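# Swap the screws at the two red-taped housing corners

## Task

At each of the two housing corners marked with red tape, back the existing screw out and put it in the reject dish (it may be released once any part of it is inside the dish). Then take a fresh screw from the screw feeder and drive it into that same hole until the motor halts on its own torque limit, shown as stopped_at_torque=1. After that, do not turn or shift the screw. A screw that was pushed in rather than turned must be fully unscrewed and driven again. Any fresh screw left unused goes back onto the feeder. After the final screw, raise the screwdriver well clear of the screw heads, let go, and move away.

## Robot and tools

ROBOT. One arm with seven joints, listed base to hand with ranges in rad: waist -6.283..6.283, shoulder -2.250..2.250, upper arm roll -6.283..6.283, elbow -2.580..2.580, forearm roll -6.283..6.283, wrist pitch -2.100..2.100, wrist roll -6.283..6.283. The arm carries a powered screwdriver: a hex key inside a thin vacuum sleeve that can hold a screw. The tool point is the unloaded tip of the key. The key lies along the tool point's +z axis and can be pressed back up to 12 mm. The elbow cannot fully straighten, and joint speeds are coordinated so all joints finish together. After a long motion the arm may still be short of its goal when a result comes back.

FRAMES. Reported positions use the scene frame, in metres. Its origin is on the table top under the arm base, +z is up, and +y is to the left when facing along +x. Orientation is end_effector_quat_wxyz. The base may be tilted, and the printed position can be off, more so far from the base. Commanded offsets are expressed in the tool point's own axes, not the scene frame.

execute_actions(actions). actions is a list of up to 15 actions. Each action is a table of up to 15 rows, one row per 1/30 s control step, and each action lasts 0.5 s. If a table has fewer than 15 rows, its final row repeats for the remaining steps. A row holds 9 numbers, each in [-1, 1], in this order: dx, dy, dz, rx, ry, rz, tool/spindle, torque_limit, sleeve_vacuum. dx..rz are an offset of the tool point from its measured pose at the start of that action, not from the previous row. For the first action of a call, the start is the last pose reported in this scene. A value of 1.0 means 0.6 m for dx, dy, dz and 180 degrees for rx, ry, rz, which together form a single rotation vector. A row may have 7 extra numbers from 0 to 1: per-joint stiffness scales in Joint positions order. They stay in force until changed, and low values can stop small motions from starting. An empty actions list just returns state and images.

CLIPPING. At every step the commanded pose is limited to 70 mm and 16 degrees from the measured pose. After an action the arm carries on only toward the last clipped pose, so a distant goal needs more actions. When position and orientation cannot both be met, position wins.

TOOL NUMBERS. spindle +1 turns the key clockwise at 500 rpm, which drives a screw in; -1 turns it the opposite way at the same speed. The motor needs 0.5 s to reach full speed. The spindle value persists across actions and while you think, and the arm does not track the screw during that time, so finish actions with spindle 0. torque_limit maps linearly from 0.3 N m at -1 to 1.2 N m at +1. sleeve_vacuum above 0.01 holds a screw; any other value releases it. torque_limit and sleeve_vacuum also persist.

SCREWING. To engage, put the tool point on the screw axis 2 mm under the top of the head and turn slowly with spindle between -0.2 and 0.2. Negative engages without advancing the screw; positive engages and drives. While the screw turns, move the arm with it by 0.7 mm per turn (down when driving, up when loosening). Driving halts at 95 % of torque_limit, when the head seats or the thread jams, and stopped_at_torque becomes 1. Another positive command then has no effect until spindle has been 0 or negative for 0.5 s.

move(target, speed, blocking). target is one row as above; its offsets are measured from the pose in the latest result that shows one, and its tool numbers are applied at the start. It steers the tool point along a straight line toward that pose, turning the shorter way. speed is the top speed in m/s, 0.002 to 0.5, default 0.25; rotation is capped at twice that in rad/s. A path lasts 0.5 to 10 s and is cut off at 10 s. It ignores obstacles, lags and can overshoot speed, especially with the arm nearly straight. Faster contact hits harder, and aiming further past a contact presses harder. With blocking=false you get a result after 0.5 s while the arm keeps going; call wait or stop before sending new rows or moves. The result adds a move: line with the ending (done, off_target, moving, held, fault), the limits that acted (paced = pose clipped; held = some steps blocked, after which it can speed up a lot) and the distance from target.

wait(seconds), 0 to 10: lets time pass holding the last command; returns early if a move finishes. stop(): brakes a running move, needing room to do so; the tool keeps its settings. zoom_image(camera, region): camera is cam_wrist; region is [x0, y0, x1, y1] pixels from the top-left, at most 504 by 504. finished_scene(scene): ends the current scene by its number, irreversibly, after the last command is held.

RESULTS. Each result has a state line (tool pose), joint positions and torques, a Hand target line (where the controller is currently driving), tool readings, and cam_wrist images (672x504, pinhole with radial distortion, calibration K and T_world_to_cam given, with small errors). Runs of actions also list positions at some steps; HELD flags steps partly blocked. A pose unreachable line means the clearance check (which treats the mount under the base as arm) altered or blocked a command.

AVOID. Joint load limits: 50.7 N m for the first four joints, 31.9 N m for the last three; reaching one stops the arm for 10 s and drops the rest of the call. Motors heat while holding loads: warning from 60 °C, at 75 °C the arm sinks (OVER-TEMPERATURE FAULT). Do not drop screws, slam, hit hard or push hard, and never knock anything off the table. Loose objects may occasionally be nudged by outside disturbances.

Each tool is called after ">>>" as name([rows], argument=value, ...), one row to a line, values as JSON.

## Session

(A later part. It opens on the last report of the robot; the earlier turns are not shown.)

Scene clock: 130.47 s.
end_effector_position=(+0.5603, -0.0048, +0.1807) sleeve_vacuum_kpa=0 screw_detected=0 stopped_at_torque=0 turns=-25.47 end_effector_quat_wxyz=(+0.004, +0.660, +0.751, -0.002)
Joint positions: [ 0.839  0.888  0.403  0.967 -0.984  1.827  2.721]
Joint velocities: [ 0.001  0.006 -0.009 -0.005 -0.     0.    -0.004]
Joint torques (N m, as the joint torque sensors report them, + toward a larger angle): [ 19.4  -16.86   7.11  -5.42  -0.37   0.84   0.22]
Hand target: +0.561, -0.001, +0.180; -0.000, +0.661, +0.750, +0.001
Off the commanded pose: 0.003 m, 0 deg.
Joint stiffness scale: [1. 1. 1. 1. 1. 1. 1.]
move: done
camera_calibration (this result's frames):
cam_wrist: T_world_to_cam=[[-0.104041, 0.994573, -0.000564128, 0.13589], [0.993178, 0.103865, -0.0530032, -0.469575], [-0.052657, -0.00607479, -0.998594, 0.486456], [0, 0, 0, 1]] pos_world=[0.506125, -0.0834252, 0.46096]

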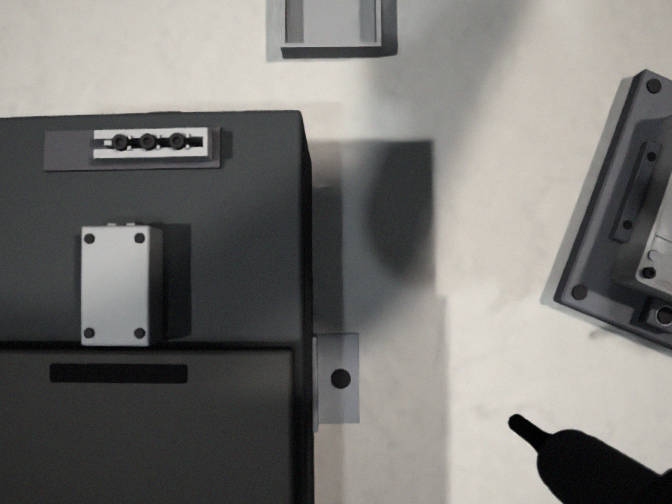

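>>> move(target=[-0.2325,-0.203,-0.05,0.001,0.003,0,0,1,0], speed=0.15)

>>> zoom_image(camera="cam_wrist", region=[400, 350, 560, 470])

Scene clock: 140.07 s.
end_effector_position=(+0.4622, -0.1591, +0.2102) sleeve_vacuum_kpa=0 screw_detected=0 stopped_at_torque=0 turns=-25.47 end_effector_quat_wxyz=(+0.003, +0.660, +0.751, +0.001)
Joint positions: [ 1.088  1.165  0.418  0.747 -0.96   1.9    2.918]
Joint velocities: [ 0.002  0.004 -0.    -0.003 -0.     0.001  0.001]
Joint torques (N m, as the joint torque sensors report them, + toward a larger angle): [ 18.43 -19.84   5.82  -5.78  -0.23   1.07   0.05]
Hand target: +0.458, -0.159, +0.212; -0.001, +0.660, +0.751, -0.000
Off the commanded pose: 0.005 m, 0 deg.
Joint stiffness scale: [1. 1. 1. 1. 1. 1. 1.]
move: off_target
camera_calibration (this result's frames):
cam_wrist: T_world_to_cam=[[-0.103597, 0.994609, 0.00455927, 0.277912], [0.993314, 0.103695, -0.0507355, -0.355094], [-0.0509347, -0.000727257, -0.998702, 0.509871], [0, 0, 0, 1]] pos_world=[0.407481, -0.239221, 0.489926]

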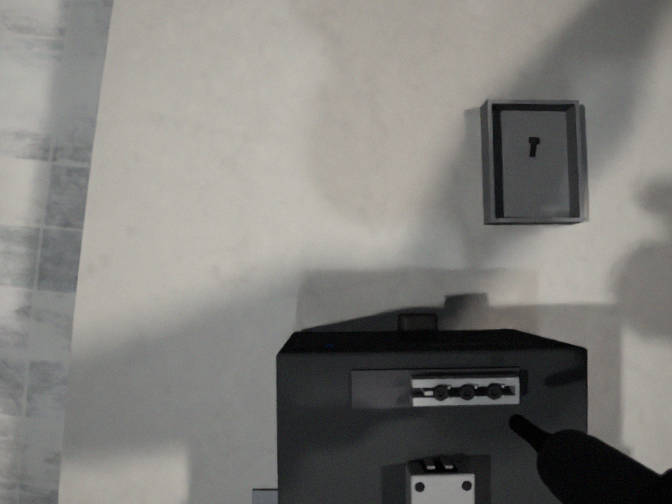

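Region (400, 350, 560, 470) of cam_wrist's 672x504 image, scaled by 3.150; it fills the top 378 rows of this view, and the rest is white.

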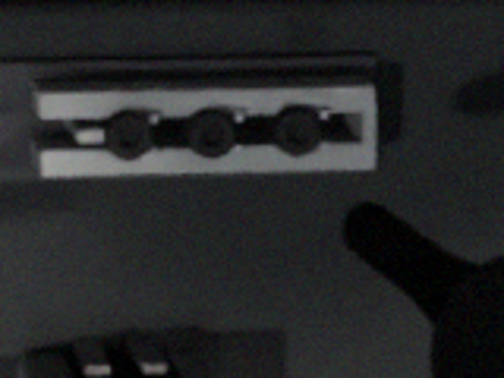

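>>> move(target=[0.0025,-0.008,0.045,0.002,0.001,0,0,1,0], speed=0.04)

>>> zoom_image(camera="cam_wrist", region=[460, 380, 560, 455])

Scene clock: 149.40 s.
end_effector_position=(+0.4589, -0.1557, +0.1846) sleeve_vacuum_kpa=0 screw_detected=0 stopped_at_torque=0 turns=-25.47 end_effector_quat_wxyz=(-0.001, +0.662, +0.749, +0.004)
Joint positions: [ 1.049  1.152  0.426  0.855 -0.96   1.845  2.968]
Joint velocities: [-0.007 -0.003  0.01   0.005  0.     0.     0.004]
Joint torques (N m, as the joint torque sensors report them, + toward a larger angle): [ 19.08 -19.6    7.13  -4.89  -0.12   1.01   0.21]
Hand target: +0.457, -0.158, +0.183; -0.000, +0.660, +0.751, -0.000
Off the commanded pose: 0.003 m, 1 deg.
Joint stiffness scale: [1. 1. 1. 1. 1. 1. 1.]
move: done
camera_calibration (this result's frames):
cam_wrist: T_world_to_cam=[[-0.0989944, 0.994966, 0.0155729, 0.270216], [0.993697, 0.099671, -0.0512939, -0.354185], [-0.0525879, 0.0103969, -0.998562, 0.486642], [0, 0, 0, 1]] pos_world=[0.404294, -0.238614, 0.463567]

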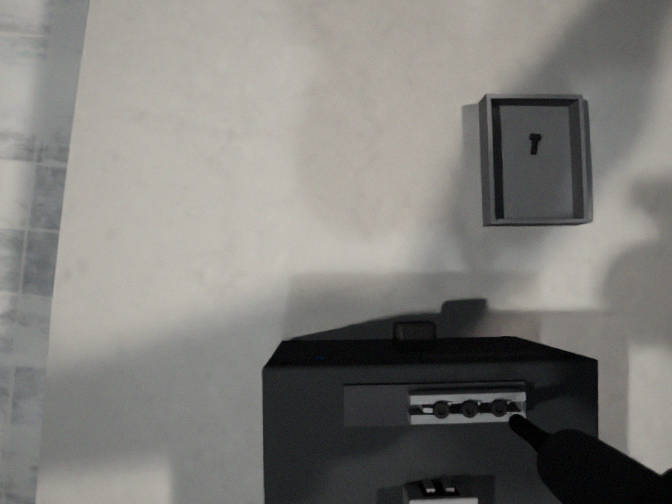

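Region (460, 380, 560, 455) of cam_wrist's 672x504 image, scaled by 5.040; it fills the top 378 rows of this view, and the rest is white.

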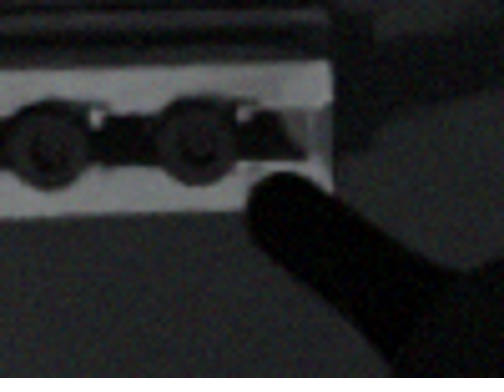

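>>> move(target=[-0.0085,-0.0062,0.017,0.0015,-0.0022,0,0,1,0], speed=0.02)

>>> zoom_image(camera="cam_wrist", region=[460, 380, 560, 455])

Scene clock: 156.53 s.
end_effector_position=(+0.4579, -0.1579, +0.1770) sleeve_vacuum_kpa=0 screw_detected=0 stopped_at_torque=0 turns=-25.47 end_effector_quat_wxyz=(-0.000, +0.663, +0.749, +0.004)
Joint positions: [ 1.041  1.152  0.427  0.88  -0.96   1.826  2.98 ]
Joint velocities: [-0.004  0.     0.     0.003 -0.    -0.001  0.   ]
Joint torques (N m, as the joint torque sensors report them, + toward a larger angle): [ 18.93 -19.5    6.64  -5.92  -0.13   1.04  -0.09]
Hand target: +0.456, -0.161, +0.174; -0.000, +0.662, +0.749, +0.000
Off the commanded pose: 0.005 m, 0 deg.
Joint stiffness scale: [1. 1. 1. 1. 1. 1. 1.]
move: off_target
camera_calibration (this result's frames):
cam_wrist: T_world_to_cam=[[-0.0964635, 0.995236, 0.0141165, 0.271563], [0.993991, 0.0970606, -0.0506046, -0.353999], [-0.0517337, 0.00915013, -0.998619, 0.47842], [0, 0, 0, 1]] pos_world=[0.402819, -0.240288, 0.456012]

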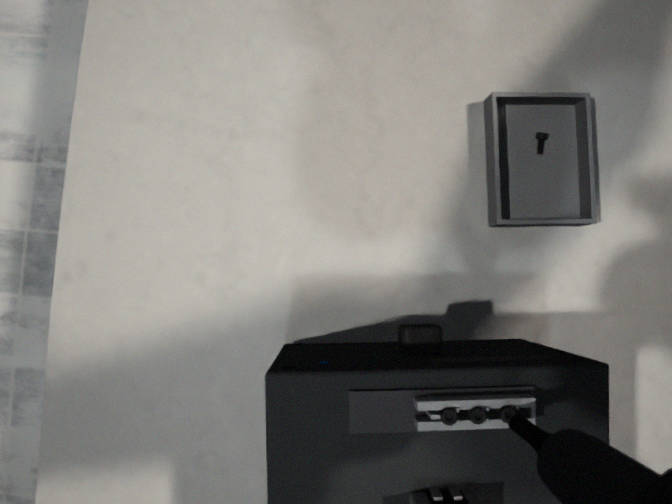

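Region (460, 380, 560, 455) of cam_wrist's 672x504 image, scaled by 5.040; it fills the top 378 rows of this view, and the rest is white.

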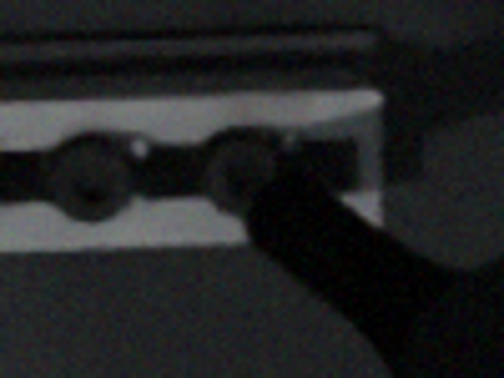

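>>> move(target=[-0.006,-0.0055,0.013,0.0018,-0.0017,0,0,1,1], speed=0.015)

>>> zoom_image(camera="cam_wrist", region=[460, 380, 560, 455])

Scene clock: 160.37 s.
end_effector_position=(+0.4571, -0.1586, +0.1716) sleeve_vacuum_kpa=14 screw_detected=0 stopped_at_torque=0 turns=-25.47 end_effector_quat_wxyz=(-0.001, +0.664, +0.748, +0.004)
Joint positions: [ 1.034  1.152  0.427  0.898 -0.96   1.813  2.987]
Joint velocities: [-0.001 -0.001  0.002  0.003 -0.    -0.001  0.002]
Joint torques (N m, as the joint torque sensors report them, + toward a larger angle): [ 19.18 -19.55   6.88  -5.97  -0.04   0.98  -0.03]
Hand target: +0.455, -0.162, +0.169; -0.000, +0.663, +0.749, +0.000
Off the commanded pose: 0.004 m, 0 deg.
Joint stiffness scale: [1. 1. 1. 1. 1. 1. 1.]
move: off_target
camera_calibration (this result's frames):
cam_wrist: T_world_to_cam=[[-0.0936483, 0.995498, 0.0146234, 0.270959], [0.994245, 0.0942777, -0.0508733, -0.353902], [-0.0520229, 0.0097751, -0.998598, 0.473211], [0, 0, 0, 1]] pos_world=[0.401858, -0.241, 0.450582]

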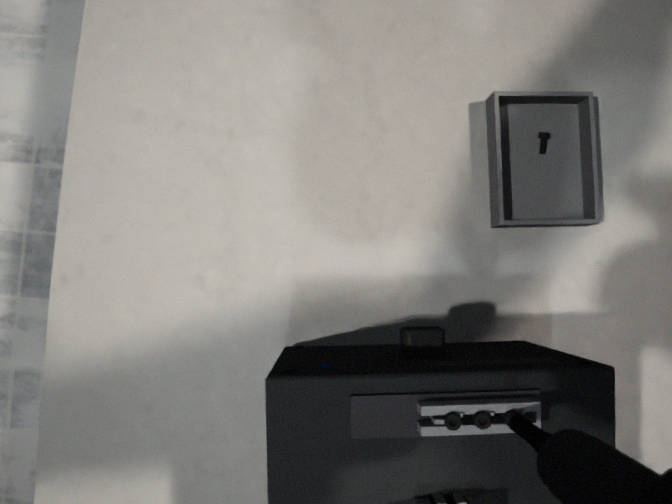

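Region (460, 380, 560, 455) of cam_wrist's 672x504 image, scaled by 5.040; it fills the top 378 rows of this view, and the rest is white.

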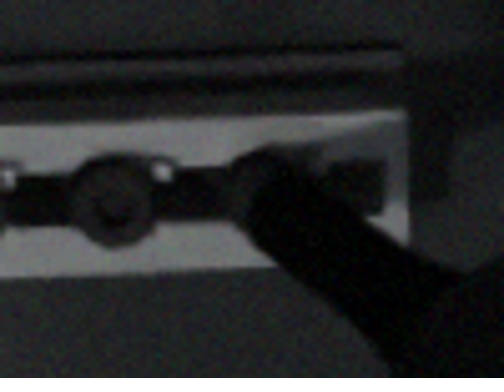

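>>> execute_actions([
  [[-0.005,-0.004,0.0046,0.0018,-0.002,0,-0.1,1,1],[-0.005,-0.004,0.0052,0.0018,-0.002,0,-0.1,1,1],[-0.005,-0.004,0.0058,0.0018,-0.002,0,-0.1,1,1],[-0.005,-0.004,0.0064,0.0018,-0.002,0,-0.1,1,1],[-0.005,-0.004,0.007,0.0018,-0.002,0,-0.1,1,1],[-0.005,-0.004,0.0076,0.0018,-0.002,0,-0.1,1,1],[-0.005,-0.004,0.0082,0.0018,-0.002,0,-0.1,1,1],[-0.005,-0.004,0.0088,0.0018,-0.002,0,-0.1,1,1],[-0.005,-0.004,0.0094,0.0018,-0.002,0,-0.1,1,1],[-0.005,-0.004,0.01,0.0018,-0.002,0,-0.1,1,1],[-0.005,-0.004,0.0106,0.0018,-0.002,0,-0.1,1,1],[-0.005,-0.004,0.0112,0.0018,-0.002,0,-0.1,1,1],[-0.005,-0.004,0.0118,0.0018,-0.002,0,-0.1,1,1],[-0.005,-0.004,0.0124,0.0018,-0.002,0,-0.1,1,1],[-0.005,-0.004,0.013,0.0018,-0.002,0,-0.1,1,1]],
  [[-0.005,-0.004,0.005,0.0018,-0.002,0,-0.1,1,1],[-0.005,-0.004,0.005,0.0018,-0.002,0,-0.1,1,1],[-0.005,-0.004,0.005,0.0018,-0.002,0,-0.1,1,1],[-0.005,-0.004,0.005,0.0018,-0.002,0,-0.1,1,1],[-0.005,-0.004,0.005,0.0018,-0.002,0,-0.1,1,1],[-0.005,-0.004,0.005,0.0018,-0.002,0,-0.1,1,1],[-0.005,-0.004,0.005,0.0018,-0.002,0,-0.1,1,1],[-0.005,-0.004,0.005,0.0018,-0.002,0,-0.1,1,1],[-0.005,-0.004,0.005,0.0018,-0.002,0,-0.1,1,1],[-0.005,-0.004,0.005,0.0018,-0.002,0,-0.1,1,1],[-0.005,-0.004,0.005,0.0018,-0.002,0,-0.1,1,1],[-0.005,-0.004,0.005,0.0018,-0.002,0,-0.1,1,1],[-0.005,-0.004,0.005,0.0018,-0.002,0,-0.1,1,1],[-0.005,-0.004,0.005,0.0018,-0.002,0,-0.1,1,1],[-0.005,-0.004,0.005,0.0018,-0.002,0,0,1,1]],
])

>>> zoom_image(camera="cam_wrist", region=[460, 380, 560, 455])

Scene clock: 170.03 s.
end_effector_position=(+0.4560, -0.1587, +0.1668) sleeve_vacuum_kpa=40 screw_detected=1 stopped_at_torque=0 turns=-26.27 end_effector_quat_wxyz=(-0.002, +0.666, +0.746, +0.004)
Joint positions: [ 1.028  1.151  0.429  0.915 -0.96   1.803  2.992]
Joint velocities: [-0.     0.002  0.     0.    -0.     0.001 -0.   ]
Joint torques (N m, as the joint torque sensors report them, + toward a larger angle): [ 18.18 -17.14   7.35  -5.02   1.09   0.45   0.32]
Hand target: +0.454, -0.162, +0.164; -0.001, +0.666, +0.746, -0.000
Off the commanded pose: 0.005 m, 1 deg.
Joint stiffness scale: [1. 1. 1. 1. 1. 1. 1.]
Step readings (end_effector_position; steps 1 to 15: 1st action; 16 to 30: 2nd action):
0: (+0.4571, -0.1586, +0.1715)
1: (+0.4570, -0.1586, +0.1714)
2: (+0.4569, -0.1587, +0.1712)
4: (+0.4568, -0.1589, +0.1707)
8: (+0.4566, -0.1591, +0.1693)
15: (+0.4563, -0.1590, +0.1671)
16: (+0.4562, -0.1589, +0.1669)
17: (+0.4561, -0.1588, +0.1669)
19: (+0.4560, -0.1588, +0.1668)
23: (+0.4560, -0.1587, +0.1668)
30: end_effector_position above
camera_calibration (this result's frames):
cam_wrist: T_world_to_cam=[[-0.0881934, 0.995979, 0.0157526, 0.268373], [0.994669, 0.0889037, -0.0522464, -0.353856], [-0.0534367, 0.0110609, -0.99851, 0.469182], [0, 0, 0, 1]] pos_world=[0.40071, -0.241024, 0.445768]

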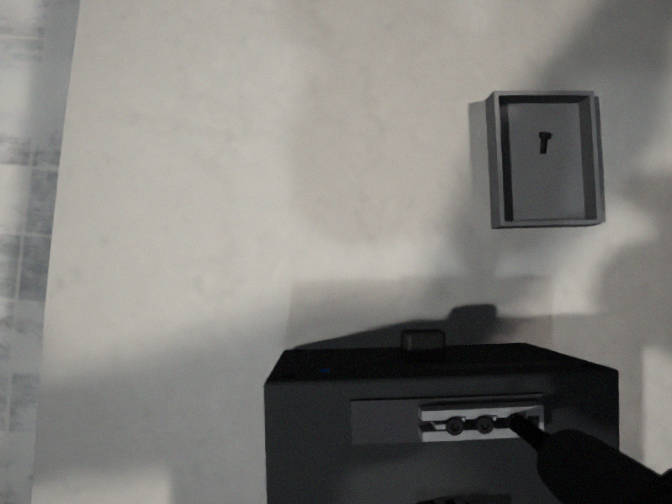

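Region (460, 380, 560, 455) of cam_wrist's 672x504 image, scaled by 5.040; it fills the top 378 rows of this view, and the rest is white.

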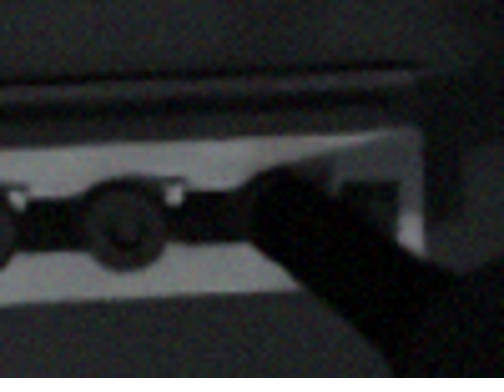

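>>> move(target=[0.003,0.004,-0.045,0,0,0,0,1,1], speed=0.03)

Scene clock: 173.07 s.
end_effector_position=(+0.4589, -0.1584, +0.1922) sleeve_vacuum_kpa=40 screw_detected=1 stopped_at_torque=0 turns=-26.27 end_effector_quat_wxyz=(+0.000, +0.663, +0.748, +0.002)
Joint positions: [ 1.06   1.156  0.429  0.825 -0.96   1.86   2.952]
Joint velocities: [ 0.003  0.003 -0.001 -0.005 -0.     0.001 -0.002]
Joint torques (N m, as the joint torque sensors report them, + toward a larger angle): [ 18.33 -19.5    6.29  -5.86  -0.09   0.88   0.18]
Hand target: +0.458, -0.157, +0.194; -0.002, +0.666, +0.746, +0.004
Off the commanded pose: 0.002 m, 1 deg.
Joint stiffness scale: [1. 1. 1. 1. 1. 1. 1.]
move: done
camera_calibration (this result's frames):
cam_wrist: T_world_to_cam=[[-0.0950876, 0.995421, 0.00974305, 0.272204], [0.99404, 0.0954708, -0.0526293, -0.354017], [-0.0533185, 0.00468059, -0.998567, 0.493691], [0, 0, 0, 1]] pos_world=[0.404113, -0.23947, 0.4717]

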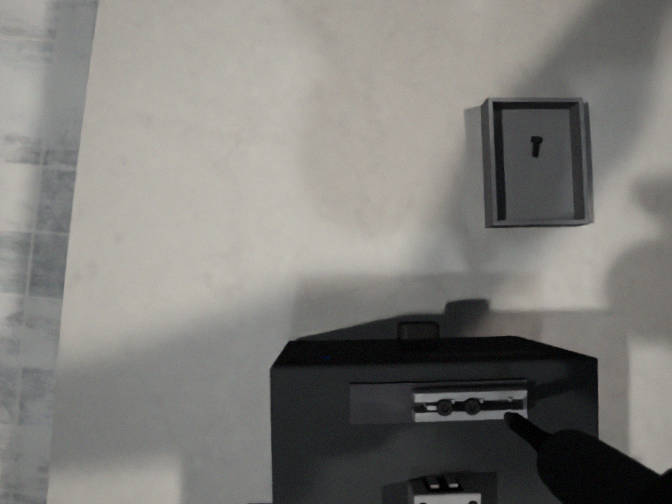

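>>> move(target=[0.5955,-0.0168,0.155,0.001,-0.0009,0,0,1,1], speed=0.2)

>>> zoom_image(camera="cam_wrist", region=[460, 380, 560, 455])

Scene clock: 178.30 s.
end_effector_position=(+0.4087, +0.1982, +0.1020) sleeve_vacuum_kpa=40 screw_detected=1 stopped_at_torque=0 turns=-26.27 end_effector_quat_wxyz=(+0.000, +0.662, +0.750, +0.007)
Joint positions: [ 0.54   0.275  0.476  1.929 -0.851  1.502  2.881]
Joint velocities: [-0.009 -0.005 -0.     0.    -0.001 -0.002  0.   ]
Joint torques (N m, as the joint torque sensors report them, + toward a larger angle): [10.46 -9.9   7.59 -6.71 -0.19  0.95  0.14]
Hand target: +0.406, +0.196, +0.100; +0.001, +0.664, +0.748, +0.002
Off the commanded pose: 0.004 m, 1 deg.
Joint stiffness scale: [1. 1. 1. 1. 1. 1. 1.]
move: off_target
camera_calibration (this result's frames):
cam_wrist: T_world_to_cam=[[-0.0992561, 0.994931, 0.016148, -0.0855059], [0.99394, 0.0999017, -0.0458676, -0.344516], [-0.0472483, 0.0114975, -0.998817, 0.395433], [0, 0, 0, 1]] pos_world=[0.352625, 0.114944, 0.380544]

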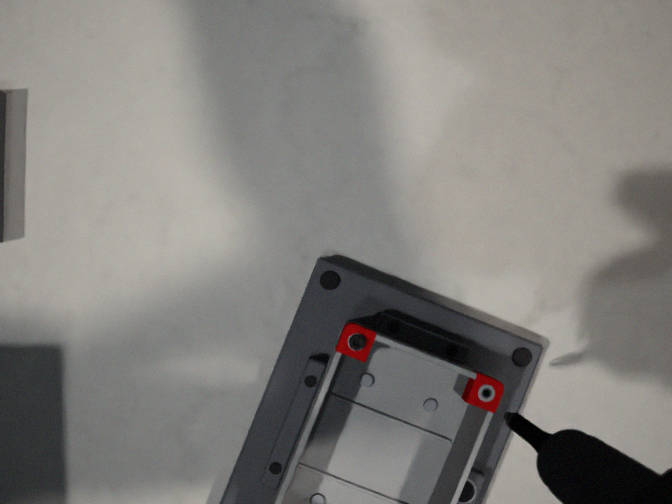

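Region (460, 380, 560, 455) of cam_wrist's 672x504 image, scaled by 5.040; it fills the top 378 rows of this view, and the rest is white.

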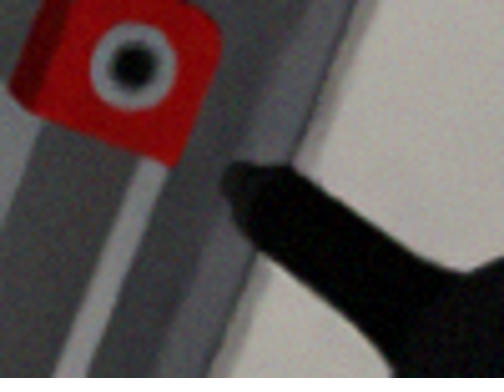

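>>> move(target=[-0.0043,-0.005,0.041,0.002,-0.003,0,0,1,1], speed=0.04)

>>> zoom_image(camera="cam_wrist", region=[460, 380, 560, 455])

Scene clock: 185.20 s.
end_effector_position=(+0.4043, +0.1957, +0.0797) sleeve_vacuum_kpa=40 screw_detected=1 stopped_at_torque=0 turns=-26.27 end_effector_quat_wxyz=(+0.000, +0.664, +0.748, -0.000)
Joint positions: [ 0.515  0.277  0.452  1.976 -0.864  1.435  2.882]
Joint velocities: [ 0.     0.001 -0.007  0.002 -0.    -0.002  0.001]
Joint torques (N m, as the joint torque sensors report them, + toward a larger angle): [ 10.41 -10.21   8.02  -6.45  -0.13   0.85   0.15]
Hand target: +0.406, +0.195, +0.077; +0.002, +0.662, +0.749, +0.001
Off the commanded pose: 0.003 m, 0 deg.
Joint stiffness scale: [1. 1. 1. 1. 1. 1. 1.]
move: done
camera_calibration (this result's frames):
cam_wrist: T_world_to_cam=[[-0.0943531, 0.995513, 0.00715115, -0.0844717], [0.99391, 0.094607, -0.0564942, -0.338945], [-0.0569173, 0.0017772, -0.998377, 0.378782], [0, 0, 0, 1]] pos_world=[0.35047, 0.115486, 0.359623]

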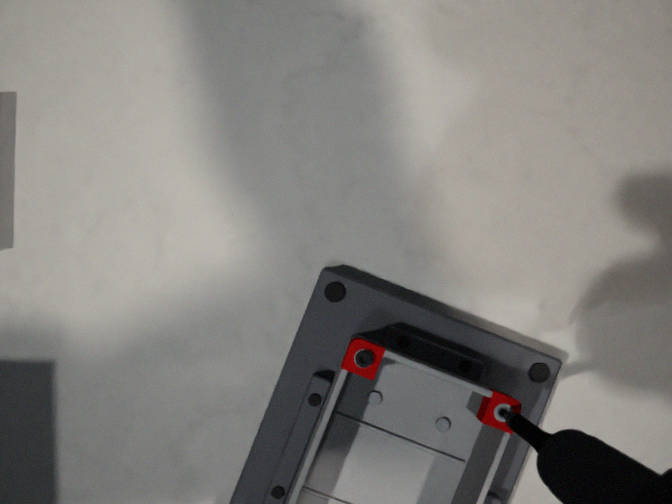

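Region (460, 380, 560, 455) of cam_wrist's 672x504 image, scaled by 5.040; it fills the top 378 rows of this view, and the rest is white.

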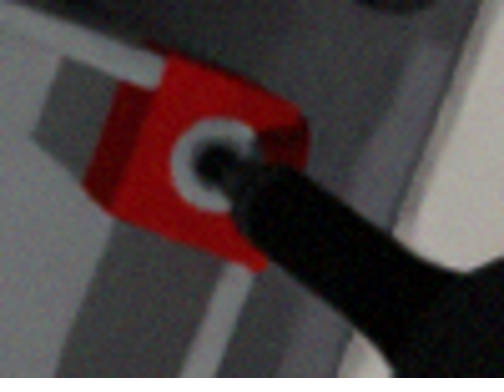

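>>> move(target=[-0.0008,0.0033,0.016,-0.0013,0,0,0,0,1], speed=0.02)

>>> zoom_image(camera="cam_wrist", region=[460, 380, 560, 455])

Scene clock: 191.53 s.
end_effector_position=(+0.4043, +0.1957, +0.0725) sleeve_vacuum_kpa=40 screw_detected=1 stopped_at_torque=0 turns=-26.27 end_effector_quat_wxyz=(-0.000, +0.665, +0.746, -0.000)
Joint positions: [ 0.509  0.281  0.442  1.99  -0.873  1.415  2.882]
Joint velocities: [-0.     0.    -0.006  0.001  0.    -0.003 -0.001]
Joint torques (N m, as the joint torque sensors report them, + toward a larger angle): [10.65 -9.93  7.62 -6.52 -0.17  0.84  0.18]
Hand target: +0.406, +0.195, +0.070; +0.001, +0.664, +0.748, +0.001
Off the commanded pose: 0.003 m, 0 deg.
Joint stiffness scale: [1. 1. 1. 1. 1. 1. 1.]
move: done
camera_calibration (this result's frames):
cam_wrist: T_world_to_cam=[[-0.0899542, 0.995915, 0.00787955, -0.0863598], [0.994288, 0.090258, -0.0569613, -0.338696], [-0.0574398, 0.00271063, -0.998345, 0.371581], [0, 0, 0, 1]] pos_world=[0.350336, 0.11557, 0.352354]

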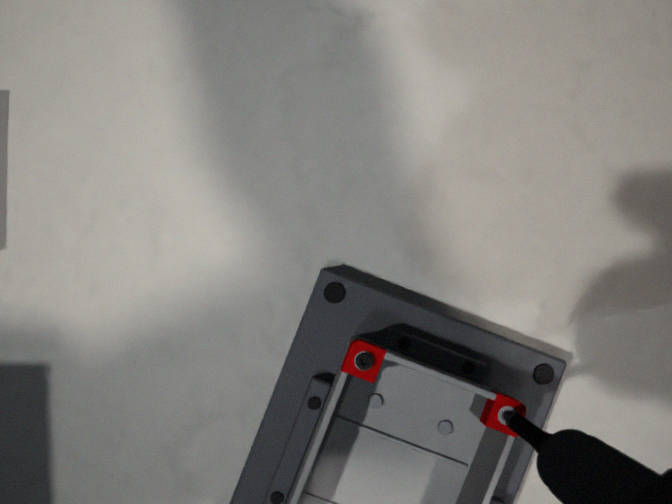

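Region (460, 380, 560, 455) of cam_wrist's 672x504 image, scaled by 5.040; it fills the top 378 rows of this view, and the rest is white.

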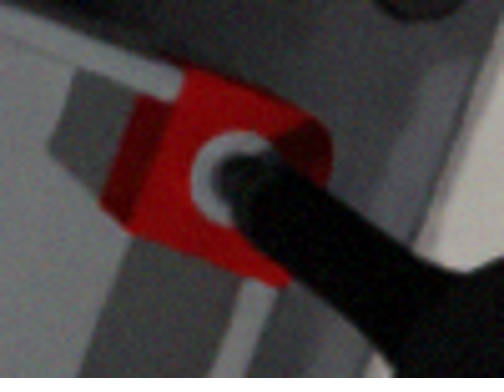

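>>> execute_actions([
  [[-0.0005,0.003,0.0045,-0.0013,0,0,0.3,0,1],[-0.0005,0.003,0.005,-0.0013,0,0,0.3,0,1],[-0.0005,0.003,0.0055,-0.0013,0,0,0.3,0,1],[-0.0005,0.003,0.006,-0.0013,0,0,0.3,0,1],[-0.0005,0.003,0.0065,-0.0013,0,0,0.3,0,1],[-0.0005,0.003,0.007,-0.0013,0,0,0.3,0,1],[-0.0005,0.003,0.0075,-0.0013,0,0,0.3,0,1],[-0.0005,0.0027,0.008,-0.0013,0,0,0.3,0,1],[-0.0005,0.0025,0.0085,-0.0013,0,0,0.3,0,1],[-0.0005,0.0023,0.009,-0.0013,0,0,0.3,0,1],[-0.0005,0.002,0.0095,-0.0013,0,0,0.3,0,1],[-0.0005,0.002,0.010,-0.0013,0,0,0.3,0,1],[-0.0005,0.002,0.0105,-0.0013,0,0,0.3,0,1]],
  [[0,0.002,0.0065,-0.001,0,0,0.3,0,1]],
  [[0,0.002,0.0065,-0.001,0,0,0.3,0,1],[0,0.002,0.0065,-0.001,0,0,0.3,0,1],[0,0.002,0.0065,-0.001,0,0,0.3,0,1],[0,0.002,0.0065,-0.001,0,0,0.3,0,1],[0,0.002,0.0065,-0.001,0,0,0.3,0,1],[0,0.002,0.0065,-0.001,0,0,0.3,0,1],[0,0.002,0.0065,-0.001,0,0,0.3,0,1],[0,0.002,0.0065,-0.001,0,0,0.3,0,1],[0,0.002,0.0065,-0.001,0,0,0.3,0,1],[0,0.002,0.0065,-0.001,0,0,0.3,0,1],[0,0.002,0.0065,-0.001,0,0,0.3,0,1],[0,0.002,0.0065,-0.001,0,0,0.3,0,1],[0,0.002,0.0065,-0.001,0,0,0.3,0,1],[0,0.002,0.0065,-0.001,0,0,0.3,0,1],[0,0.002,0.0065,-0.001,0,0,0,0,1]],
])

>>> zoom_image(camera="cam_wrist", region=[460, 380, 560, 455])

Scene clock: 203.23 s.
end_effector_position=(+0.4041, +0.1955, +0.0680) sleeve_vacuum_kpa=40 screw_detected=1 stopped_at_torque=0 turns=-22.75 end_effector_quat_wxyz=(+0.001, +0.669, +0.743, +0.001)
Joint positions: [ 0.507  0.282  0.438  2.005 -0.881  1.4    2.883]
Joint velocities: [-0.001  0.001 -0.001 -0.    -0.     0.001 -0.001]
Joint torques (N m, as the joint torque sensors report them, + toward a larger angle): [ 9.57 -9.29  6.82 -5.72  0.    0.76  0.12]
Hand target: +0.405, +0.196, +0.065; +0.001, +0.668, +0.744, +0.002
Off the commanded pose: 0.003 m, 0 deg.
Joint stiffness scale: [1. 1. 1. 1. 1. 1. 1.]
Step readings (end_effector_position; steps 1 to 15: 1st action; 16 to 30: 2nd action; 31 to 45: 3rd action):
0: (+0.4043, +0.1957, +0.0724)
1: (+0.4043, +0.1958, +0.0723)
2: (+0.4042, +0.1958, +0.0722)
4: (+0.4042, +0.1957, +0.0719)
8: (+0.4043, +0.1955, +0.0708)
15: (+0.4042, +0.1955, +0.0696)
16: (+0.4041, +0.1955, +0.0694)
17: (+0.4041, +0.1955, +0.0692)
19: (+0.4041, +0.1955, +0.0690)
23: (+0.4041, +0.1955, +0.0688)
30: (+0.4041, +0.1955, +0.0688)
31: (+0.4041, +0.1955, +0.0687)
32: (+0.4041, +0.1955, +0.0685)
34: (+0.4041, +0.1955, +0.0682)
38: (+0.4041, +0.1955, +0.0681)
45: end_effector_position above
camera_calibration (this result's frames):
cam_wrist: T_world_to_cam=[[-0.0806118, 0.996713, 0.00805994, -0.0900777], [0.995276, 0.0809293, -0.0536248, -0.337487], [-0.0541008, 0.00369907, -0.998529, 0.365622], [0, 0, 0, 1]] pos_world=[0.348412, 0.115742, 0.347712]

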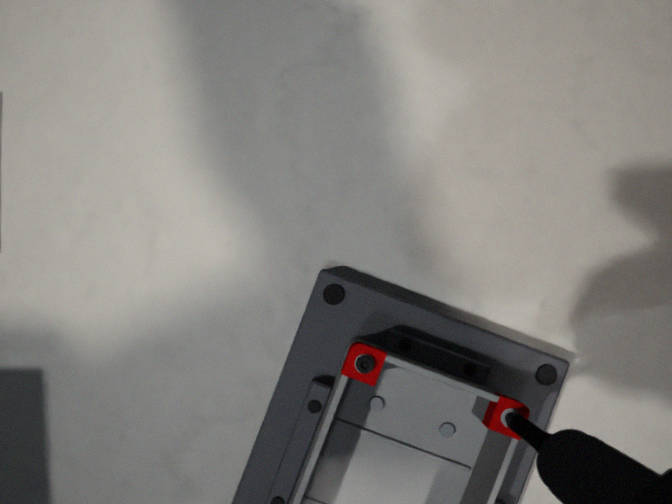

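Region (460, 380, 560, 455) of cam_wrist's 672x504 image, scaled by 5.040; it fills the top 378 rows of this view, and the rest is white.

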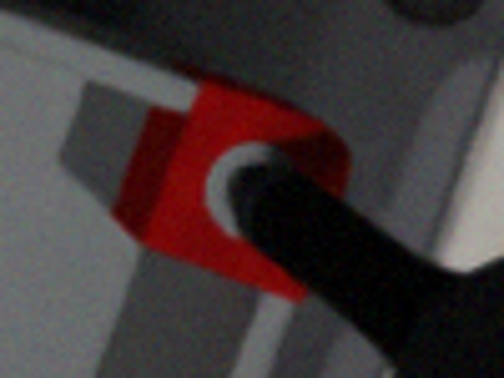

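>>> execute_actions([
  [[0,0.002,0.009,0,0,0,1,0,1]],
  [[0,0.002,0.0105,0,0,0,1,0,1]],
  [[0,0.002,0.0105,0,0,0,1,0,1]],
  [[0,0.002,0.007,0,0,0,1,0,1],[0,0.002,0.007,0,0,0,1,0,1],[0,0.002,0.007,0,0,0,1,0,1],[0,0.002,0.007,0,0,0,1,0,1],[0,0.002,0.007,0,0,0,1,0,1],[0,0.002,0.007,0,0,0,1,0,1],[0,0.002,0.007,0,0,0,1,0,1],[0,0.002,0.007,0,0,0,1,0,1],[0,0.002,0.007,0,0,0,1,0,1],[0,0.002,0.007,0,0,0,1,0,1],[0,0.002,0.007,0,0,0,1,0,1],[0,0.002,0.007,0,0,0,1,0,1],[0,0.002,0.007,0,0,0,1,0,1],[0,0.002,0.007,0,0,0,1,0,1],[0,0.002,0.007,0,0,0,0,0,1]],
])

>>> zoom_image(camera="cam_wrist", region=[460, 380, 560, 455])

Scene clock: 210.53 s.
end_effector_position=(+0.4040, +0.1955, +0.0593) sleeve_vacuum_kpa=40 screw_detected=1 stopped_at_torque=1 turns=-12.51 end_effector_quat_wxyz=(-0.001, +0.668, +0.744, -0.002)
Joint positions: [ 0.492  0.288  0.43   2.015 -0.89   1.378  2.883]
Joint velocities: [ 0.     0.001  0.    -0.     0.     0.001  0.   ]
Joint torques (N m, as the joint torque sensors report them, + toward a larger angle): [ 9.44 -9.32  6.62 -5.3  -0.06  0.7   0.1 ]
Hand target: +0.405, +0.196, +0.056; -0.000, +0.669, +0.744, -0.001
Off the commanded pose: 0.004 m, 0 deg.
Joint stiffness scale: [1. 1. 1. 1. 1. 1. 1.]
Step readings (end_effector_position; steps 1 to 15: 1st action; 16 to 30: 2nd action; 31 to 45: 3rd action; 46 to 60: 4th action):
0: (+0.4041, +0.1955, +0.0680)
1: (+0.4041, +0.1954, +0.0678)
2: (+0.4041, +0.1955, +0.0673)
4: (+0.4041, +0.1955, +0.0666)
8: (+0.4041, +0.1955, +0.0662)
15: (+0.4041, +0.1955, +0.0660)
16: (+0.4042, +0.1954, +0.0657)
17: (+0.4042, +0.1954, +0.0650)
19: (+0.4041, +0.1955, +0.0639)
23: (+0.4041, +0.1955, +0.0633)
30: (+0.4041, +0.1955, +0.0631)
31: (+0.4042, +0.1954, +0.0628)
32: (+0.4042, +0.1954, +0.0620)
34: (+0.4041, +0.1955, +0.0610)
38: (+0.4041, +0.1955, +0.0604)
45: (+0.4041, +0.1955, +0.0601)
46: (+0.4041, +0.1955, +0.0600)
47: (+0.4040, +0.1955, +0.0598)
49: (+0.4040, +0.1955, +0.0595)
53: (+0.4040, +0.1955, +0.0594)
60: end_effector_position above
camera_calibration (this result's frames):
cam_wrist: T_world_to_cam=[[-0.082413, 0.996576, 0.00662447, -0.0891842], [0.994813, 0.0826613, -0.0592808, -0.337708], [-0.0596255, 0.00170459, -0.998219, 0.359474], [0, 0, 0, 1]] pos_world=[0.35004, 0.116181, 0.339405]

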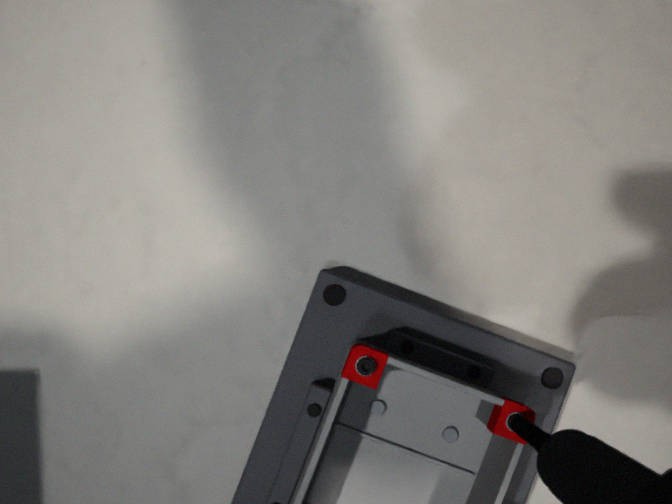

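Region (460, 380, 560, 455) of cam_wrist's 672x504 image, scaled by 5.040; it fills the top 378 rows of this view, and the rest is white.

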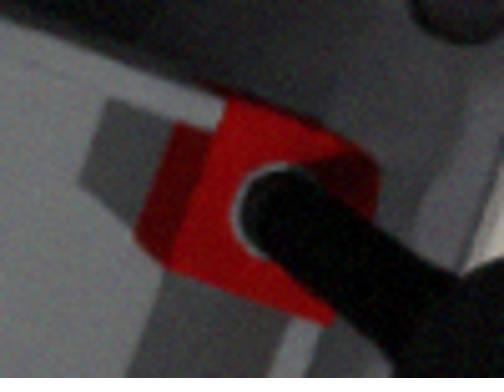

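>>> zoom_image(camera="cam_wrist", region=[330, 335, 410, 395])

>>> execute_actions([
  [[0,0,0,0,0,0,0,0,0],[0,0,0,0,0,0,0,0,0],[0,0,0,0,0,0,0,0,0],[0,0,0,0,0,0,0,0,0],[0,0,0,0,0,0,0,0,0],[0,0,0,0,0,0,0,0,0],[0,-0.001,-0.003,0,0,0,0,0,0],[0,-0.002,-0.006,0,0,0,0,0,0],[0,-0.002,-0.009,0,0,0,0,0,0],[0,-0.002,-0.012,0,0,0,0,0,0],[0,-0.002,-0.015,0,0,0,0,0,0],[0,-0.002,-0.018,0,0,0,0,0,0],[0,-0.002,-0.021,0,0,0,0,0,0],[0,-0.002,-0.024,0,0,0,0,0,0],[0,-0.002,-0.027,0,0,0,0,0,0]],
])

Region (330, 335, 410, 395) of cam_wrist's 672x504 image, scaled by 6.300; it fills the top 378 rows of this view, and the rest is white.

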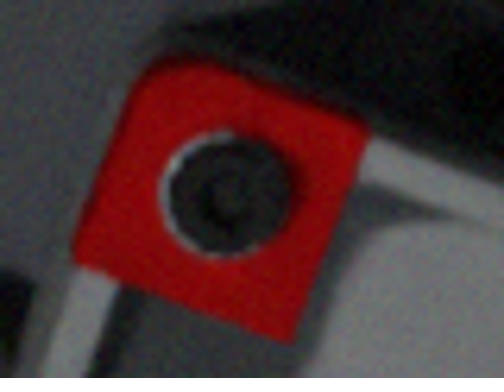

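Scene clock: 216.27 s.
end_effector_position=(+0.4036, +0.1958, +0.0685) sleeve_vacuum_kpa=0 screw_detected=0 stopped_at_torque=1 turns=-12.51 end_effector_quat_wxyz=(-0.001, +0.667, +0.745, -0.001)
Joint positions: [ 0.503  0.283  0.441  1.999 -0.878  1.404  2.882]
Joint velocities: [ 0.049 -0.023  0.057 -0.096  0.075  0.15  -0.018]
Joint torques (N m, as the joint torque sensors report them, + toward a larger angle): [ 11.02 -10.56   7.51  -6.59  -0.05   1.04  -0.02]
Hand target: +0.403, +0.195, +0.075; -0.001, +0.668, +0.744, -0.002
Off the commanded pose: 0.007 m, 0 deg.
Joint stiffness scale: [1. 1. 1. 1. 1. 1. 1.]
Step readings (end_effector_position):
0: (+0.4040, +0.1955, +0.0593)
1: (+0.4040, +0.1955, +0.0593)
2: (+0.4040, +0.1955, +0.0593)
4: (+0.4040, +0.1955, +0.0593)
8: (+0.4042, +0.1954, +0.0596)
15: end_effector_position above
camera_calibration (this result's frames):
cam_wrist: T_world_to_cam=[[-0.0859349, 0.99627, 0.0077652, -0.0881914], [0.994575, 0.086242, -0.0581609, -0.337435], [-0.0586136, 0.00272503, -0.998277, 0.368031], [0, 0, 0, 1]] pos_world=[0.349597, 0.115961, 0.348456]

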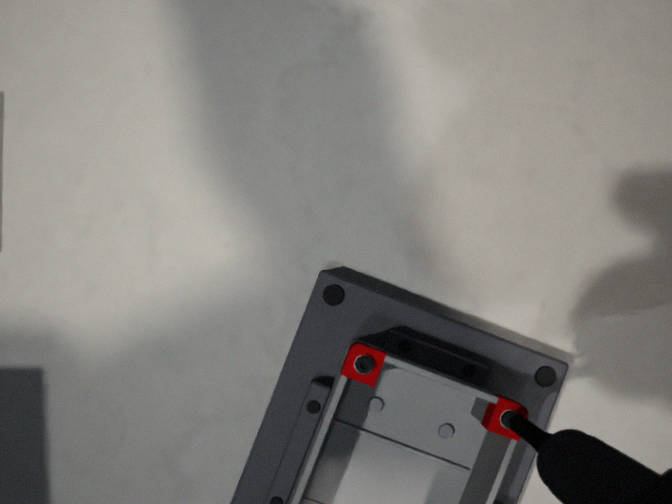

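>>> move(target=[-0.1028,-0.0378,-0.033,-0.002,0,0,0,1,0], speed=0.1)

Scene clock: 223.80 s.
end_effector_position=(+0.3917, +0.1312, +0.0869) sleeve_vacuum_kpa=0 screw_detected=0 stopped_at_torque=1 turns=-12.51 end_effector_quat_wxyz=(+0.006, +0.669, +0.743, +0.002)
Joint positions: [ 0.635  0.42   0.482  1.957 -0.868  1.454  3.06 ]
Joint velocities: [ 0.007  0.005 -0.    -0.    -0.    -0.001  0.   ]
Joint torques (N m, as the joint torque sensors report them, + toward a larger angle): [ 11.42 -10.65   7.69  -6.82  -0.09   0.92   0.19]
Hand target: +0.388, +0.132, +0.088; +0.002, +0.667, +0.745, +0.001
Off the commanded pose: 0.004 m, 1 deg.
Joint stiffness scale: [1. 1. 1. 1. 1. 1. 1.]
move: off_target
camera_calibration (this result's frames):
cam_wrist: T_world_to_cam=[[-0.080478, 0.996753, 0.00248883, -0.0267464], [0.995714, 0.0805078, -0.045521, -0.31975], [-0.0455735, -0.00118528, -0.99896, 0.38134], [0, 0, 0, 1]] pos_world=[0.333606, 0.0528539, 0.366455]

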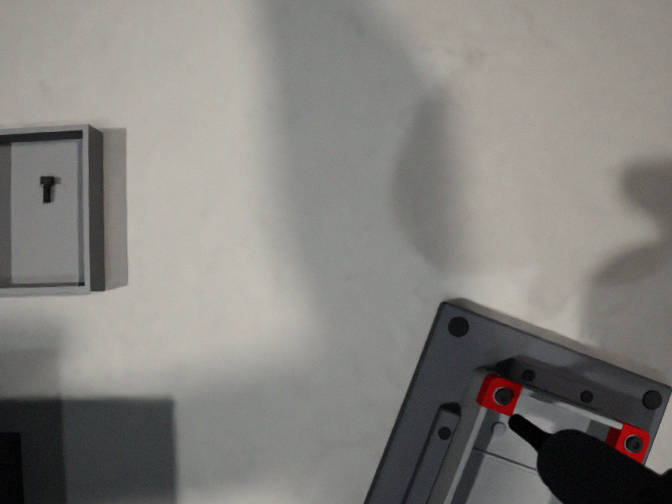

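>>> move(target=[0.0017,-0.0067,0.0357,0.0022,0.002,0,0,1,1], speed=0.04)

>>> zoom_image(camera="cam_wrist", region=[460, 380, 560, 455])

Scene clock: 227.97 s.
end_effector_position=(+0.3860, +0.1325, +0.0678) sleeve_vacuum_kpa=14 screw_detected=0 stopped_at_torque=1 turns=-12.51 end_effector_quat_wxyz=(-0.001, +0.671, +0.742, +0.001)
Joint positions: [ 0.621  0.434  0.459  1.996 -0.885  1.41   3.074]
Joint velocities: [ 0.001  0.001 -0.005  0.001  0.    -0.002 -0.001]
Joint torques (N m, as the joint torque sensors report them, + toward a larger angle): [ 11.61 -10.38   7.72  -6.12   0.06   1.13   0.15]
Hand target: +0.388, +0.132, +0.065; +0.001, +0.669, +0.743, +0.001
Off the commanded pose: 0.003 m, 0 deg.
Joint stiffness scale: [1. 1. 1. 1. 1. 1. 1.]
move: done
camera_calibration (this result's frames):
cam_wrist: T_world_to_cam=[[-0.0762522, 0.997034, 0.0104626, -0.0306863], [0.99544, 0.0767251, -0.0566805, -0.313715], [-0.0573151, 0.00609283, -0.998338, 0.365595], [0, 0, 0, 1]] pos_world=[0.330898, 0.0524375, 0.347527]

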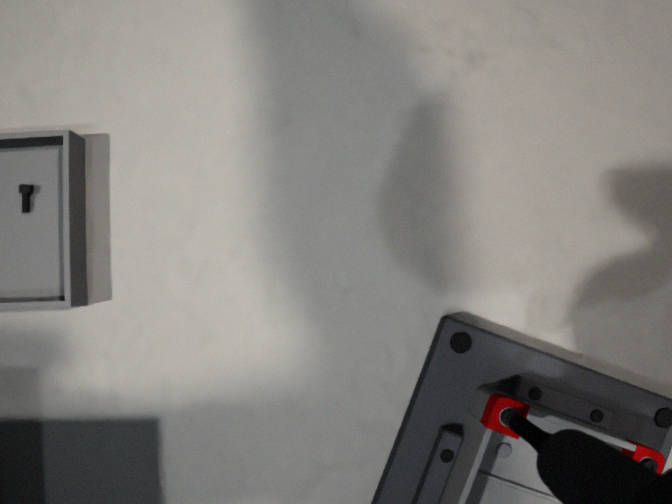

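Region (460, 380, 560, 455) of cam_wrist's 672x504 image, scaled by 5.040; it fills the top 378 rows of this view, and the rest is white.

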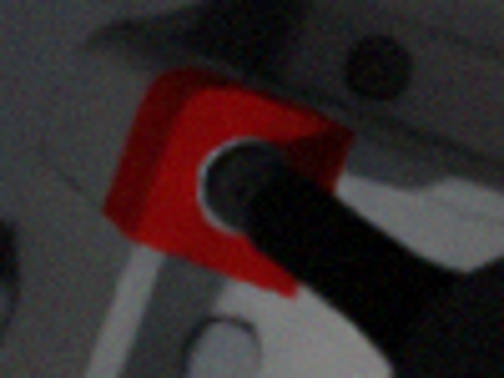

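>>> execute_actions([
  [[-0.002,0.0026,0.0045,-0.001,0,0,0,1,1],[-0.0022,0.0024,0.005,-0.001,0,0,0,1,1],[-0.0025,0.0022,0.0055,-0.001,0,0,0,1,1],[-0.0027,0.002,0.006,-0.001,0,0,0,1,1],[-0.0027,0.002,0.0065,-0.001,0,0,0,1,1],[-0.0027,0.002,0.007,-0.001,0,0,0,1,1],[-0.0027,0.002,0.0075,-0.001,0,0,0,1,1],[-0.0027,0.002,0.008,-0.001,0,0,0,1,1],[-0.0027,0.002,0.0085,-0.001,0,0,0,1,1],[-0.0027,0.002,0.009,-0.001,0,0,0,1,1],[-0.0027,0.002,0.0095,-0.001,0,0,0,1,1],[-0.0027,0.002,0.010,-0.001,0,0,0,1,1]],
  [[-0.0017,0.0028,0.005,-0.001,0,0,-0.1,1,1],[-0.0017,0.0028,0.0056,-0.001,0,0,-0.1,1,1],[-0.0017,0.0028,0.0062,-0.001,0,0,-0.1,1,1],[-0.0015,0.0026,0.0068,-0.001,0,0,-0.1,1,1],[-0.0012,0.0023,0.0074,-0.001,0,0,-0.1,1,1],[-0.0009,0.002,0.008,-0.001,0,0,-0.1,1,1],[-0.0006,0.0018,0.0086,-0.001,0,0,-0.1,1,1],[-0.0003,0.0016,0.0092,-0.001,0,0,-0.1,1,1],[0,0.0014,0.0098,-0.001,0,0,-0.1,1,1],[0,0.0013,0.0104,-0.001,0,0,-0.1,1,1],[0,0.0013,0.011,-0.001,0,0,-0.1,1,1],[0,0.0013,0.0116,-0.001,0,0,-0.1,1,1],[0,0.0013,0.0122,-0.001,0,0,-0.1,1,1],[0,0.0013,0.0128,-0.001,0,0,-0.1,1,1]],
  [[0,0,0.003,0,0,0,-0.1,1,1],[0,0,0.003,0,0,0,-0.1,1,1],[0,0,0.003,0,0,0,-0.1,1,1],[0,0,0.003,0,0,0,-0.1,1,1],[0,0,0.003,0,0,0,-0.1,1,1],[0,0,0.003,0,0,0,-0.1,1,1],[0,0,0.003,0,0,0,-0.1,1,1],[0,0,0.003,0,0,0,-0.1,1,1],[0,0,0.003,0,0,0,-0.1,1,1],[0,0,0.003,0,0,0,-0.1,1,1],[0,0,0.003,0,0,0,-0.1,1,1],[0,0,0.003,0,0,0,-0.1,1,1],[0,0,0.003,0,0,0,-0.1,1,1],[0,0,0.003,0,0,0,-0.1,1,1],[0,0,0.003,0,0,0,0,1,1]],
])

>>> zoom_image(camera="cam_wrist", region=[460, 380, 560, 455])

Scene clock: 243.70 s.
end_effector_position=(+0.3855, +0.1318, +0.0606) sleeve_vacuum_kpa=14 screw_detected=0 stopped_at_torque=1 turns=-13.30 end_effector_quat_wxyz=(-0.002, +0.674, +0.739, +0.002)
Joint positions: [ 0.619  0.443  0.449  2.011 -0.897  1.391  3.077]
Joint velocities: [-0.    -0.003 -0.     0.     0.     0.001  0.   ]
Joint torques (N m, as the joint torque sensors report them, + toward a larger angle): [10.28 -9.56  6.46 -5.35  0.06  0.83  0.09]
Hand target: +0.386, +0.132, +0.059; -0.002, +0.674, +0.739, +0.002
Off the commanded pose: 0.002 m, 0 deg.
Joint stiffness scale: [1. 1. 1. 1. 1. 1. 1.]
Step readings (end_effector_position; steps 1 to 15: 1st action; 16 to 30: 2nd action; 31 to 45: 3rd action):
0: (+0.3860, +0.1326, +0.0678)
1: (+0.3860, +0.1326, +0.0677)
2: (+0.3859, +0.1325, +0.0675)
4: (+0.3858, +0.1325, +0.0671)
8: (+0.3858, +0.1321, +0.0661)
15: (+0.3857, +0.1318, +0.0645)
16: (+0.3857, +0.1319, +0.0643)
17: (+0.3857, +0.1319, +0.0641)
19: (+0.3858, +0.1318, +0.0636)
23: (+0.3856, +0.1317, +0.0627)
30: (+0.3855, +0.1318, +0.0607)
31: (+0.3855, +0.1318, +0.0606)
32: (+0.3855, +0.1318, +0.0606)
34: (+0.3855, +0.1318, +0.0606)
38: (+0.3855, +0.1318, +0.0606)
45: end_effector_position above
camera_calibration (this result's frames):
cam_wrist: T_world_to_cam=[[-0.0667553, 0.99769, 0.0126166, -0.0337861], [0.996157, 0.0673607, -0.0559772, -0.312666], [-0.0566977, 0.00883136, -0.998352, 0.357743], [0, 0, 0, 1]] pos_world=[0.329492, 0.0516101, 0.340077]

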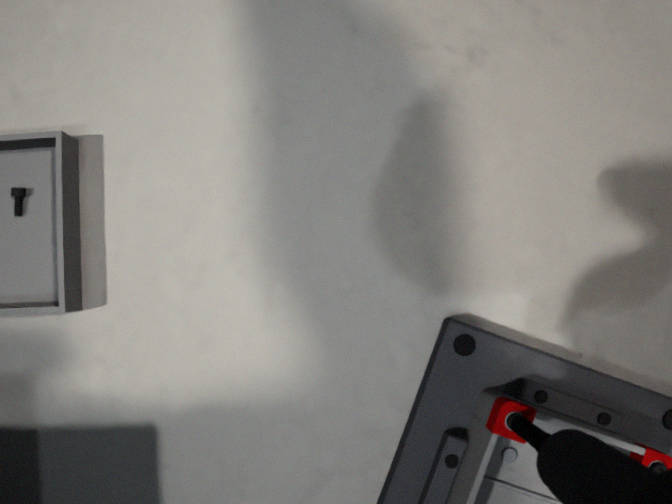

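Region (460, 380, 560, 455) of cam_wrist's 672x504 image, scaled by 5.040; it fills the top 378 rows of this view, and the rest is white.

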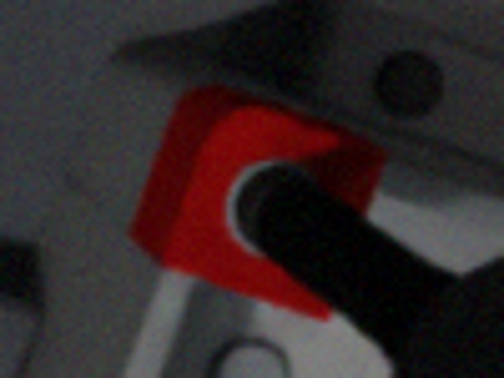

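>>> execute_actions([
  [[0,0.001,0.0075,0,0,0,-0.08,1,1]],
  [[0,0,0.003,0,0,0,-0.08,1,1],[0,0,0.003,0,0,0,-0.08,1,1],[0,0,0.003,0,0,0,-0.08,1,1],[0,0,0.003,0,0,0,-0.08,1,1],[0,0,0.003,0,0,0,-0.08,1,1],[0,0,0.003,0,0,0,-0.08,1,1],[0,0,0.003,0,0,0,-0.08,1,1],[0,0,0.003,0,0,0,-0.08,1,1],[0,0,0.003,0,0,0,-0.08,1,1],[0,0,0.003,0,0,0,-0.08,1,1],[0,0,0.003,0,0,0,-0.08,1,1],[0,0,0.003,0,0,0,-0.08,1,1],[0,0,0.003,0,0,0,0,1,1]],
])

>>> zoom_image(camera="cam_wrist", region=[460, 380, 560, 455])

Scene clock: 248.77 s.
end_effector_position=(+0.3855, +0.1318, +0.0598) sleeve_vacuum_kpa=14 screw_detected=0 stopped_at_torque=1 turns=-13.90 end_effector_quat_wxyz=(-0.002, +0.674, +0.738, +0.002)
Joint positions: [ 0.618  0.443  0.449  2.013 -0.898  1.39   3.077]
Joint velocities: [ 0.001  0.    -0.    -0.    -0.    -0.001 -0.   ]
Joint torques (N m, as the joint torque sensors report them, + toward a larger angle): [10.08 -9.37  6.38 -5.06  0.13  0.78  0.12]
Hand target: +0.385, +0.132, +0.058; -0.002, +0.674, +0.738, +0.002
Off the commanded pose: 0.002 m, 0 deg.
Joint stiffness scale: [1. 1. 1. 1. 1. 1. 1.]
Step readings (end_effector_position; steps 1 to 15: 1st action; 16 to 30: 2nd action):
0: (+0.3855, +0.1318, +0.0606)
1: (+0.3855, +0.1318, +0.0605)
2: (+0.3855, +0.1318, +0.0603)
4: (+0.3855, +0.1318, +0.0601)
8: (+0.3855, +0.1318, +0.0599)
15: (+0.3855, +0.1318, +0.0598)
16: (+0.3855, +0.1318, +0.0598)
17: (+0.3855, +0.1318, +0.0598)
19: (+0.3855, +0.1318, +0.0598)
23: (+0.3855, +0.1318, +0.0598)
30: end_effector_position above
camera_calibration (this result's frames):
cam_wrist: T_world_to_cam=[[-0.0661023, 0.997736, 0.0124144, -0.0340486], [0.996188, 0.0666993, -0.0562132, -0.312551], [-0.056914, 0.00865128, -0.998342, 0.357075], [0, 0, 0, 1]] pos_world=[0.329431, 0.0517293, 0.339336]

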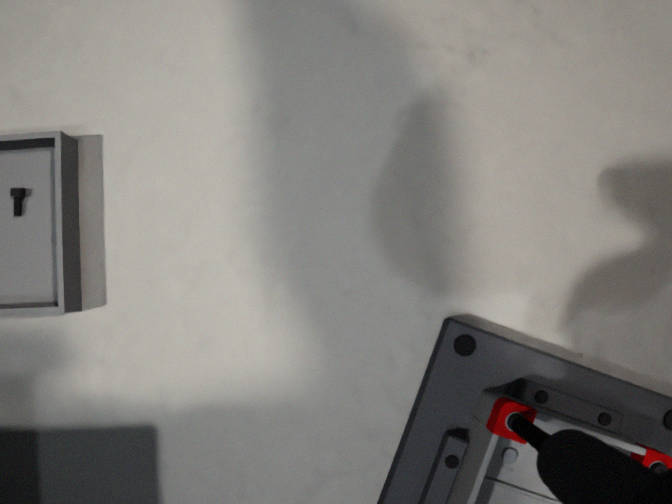

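Region (460, 380, 560, 455) of cam_wrist's 672x504 image, scaled by 5.040; it fills the top 378 rows of this view, and the rest is white.

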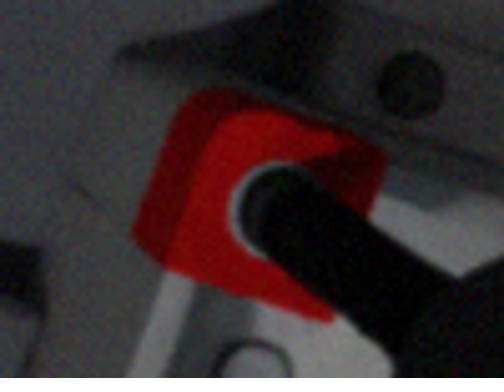

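>>> zoom_image(camera="cam_wrist", region=[496, 404, 536, 444])

Region (496, 404, 536, 444) of cam_wrist's 672x504 image, scaled by 12.600.

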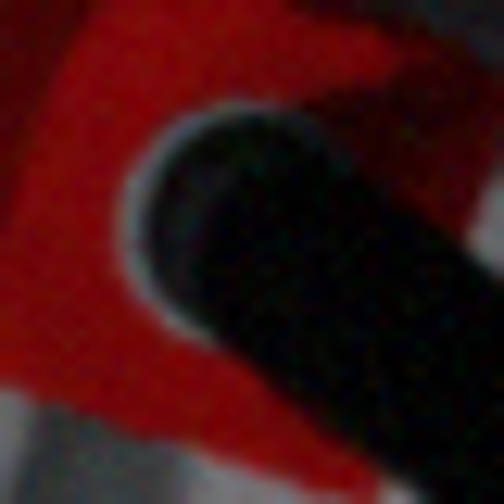

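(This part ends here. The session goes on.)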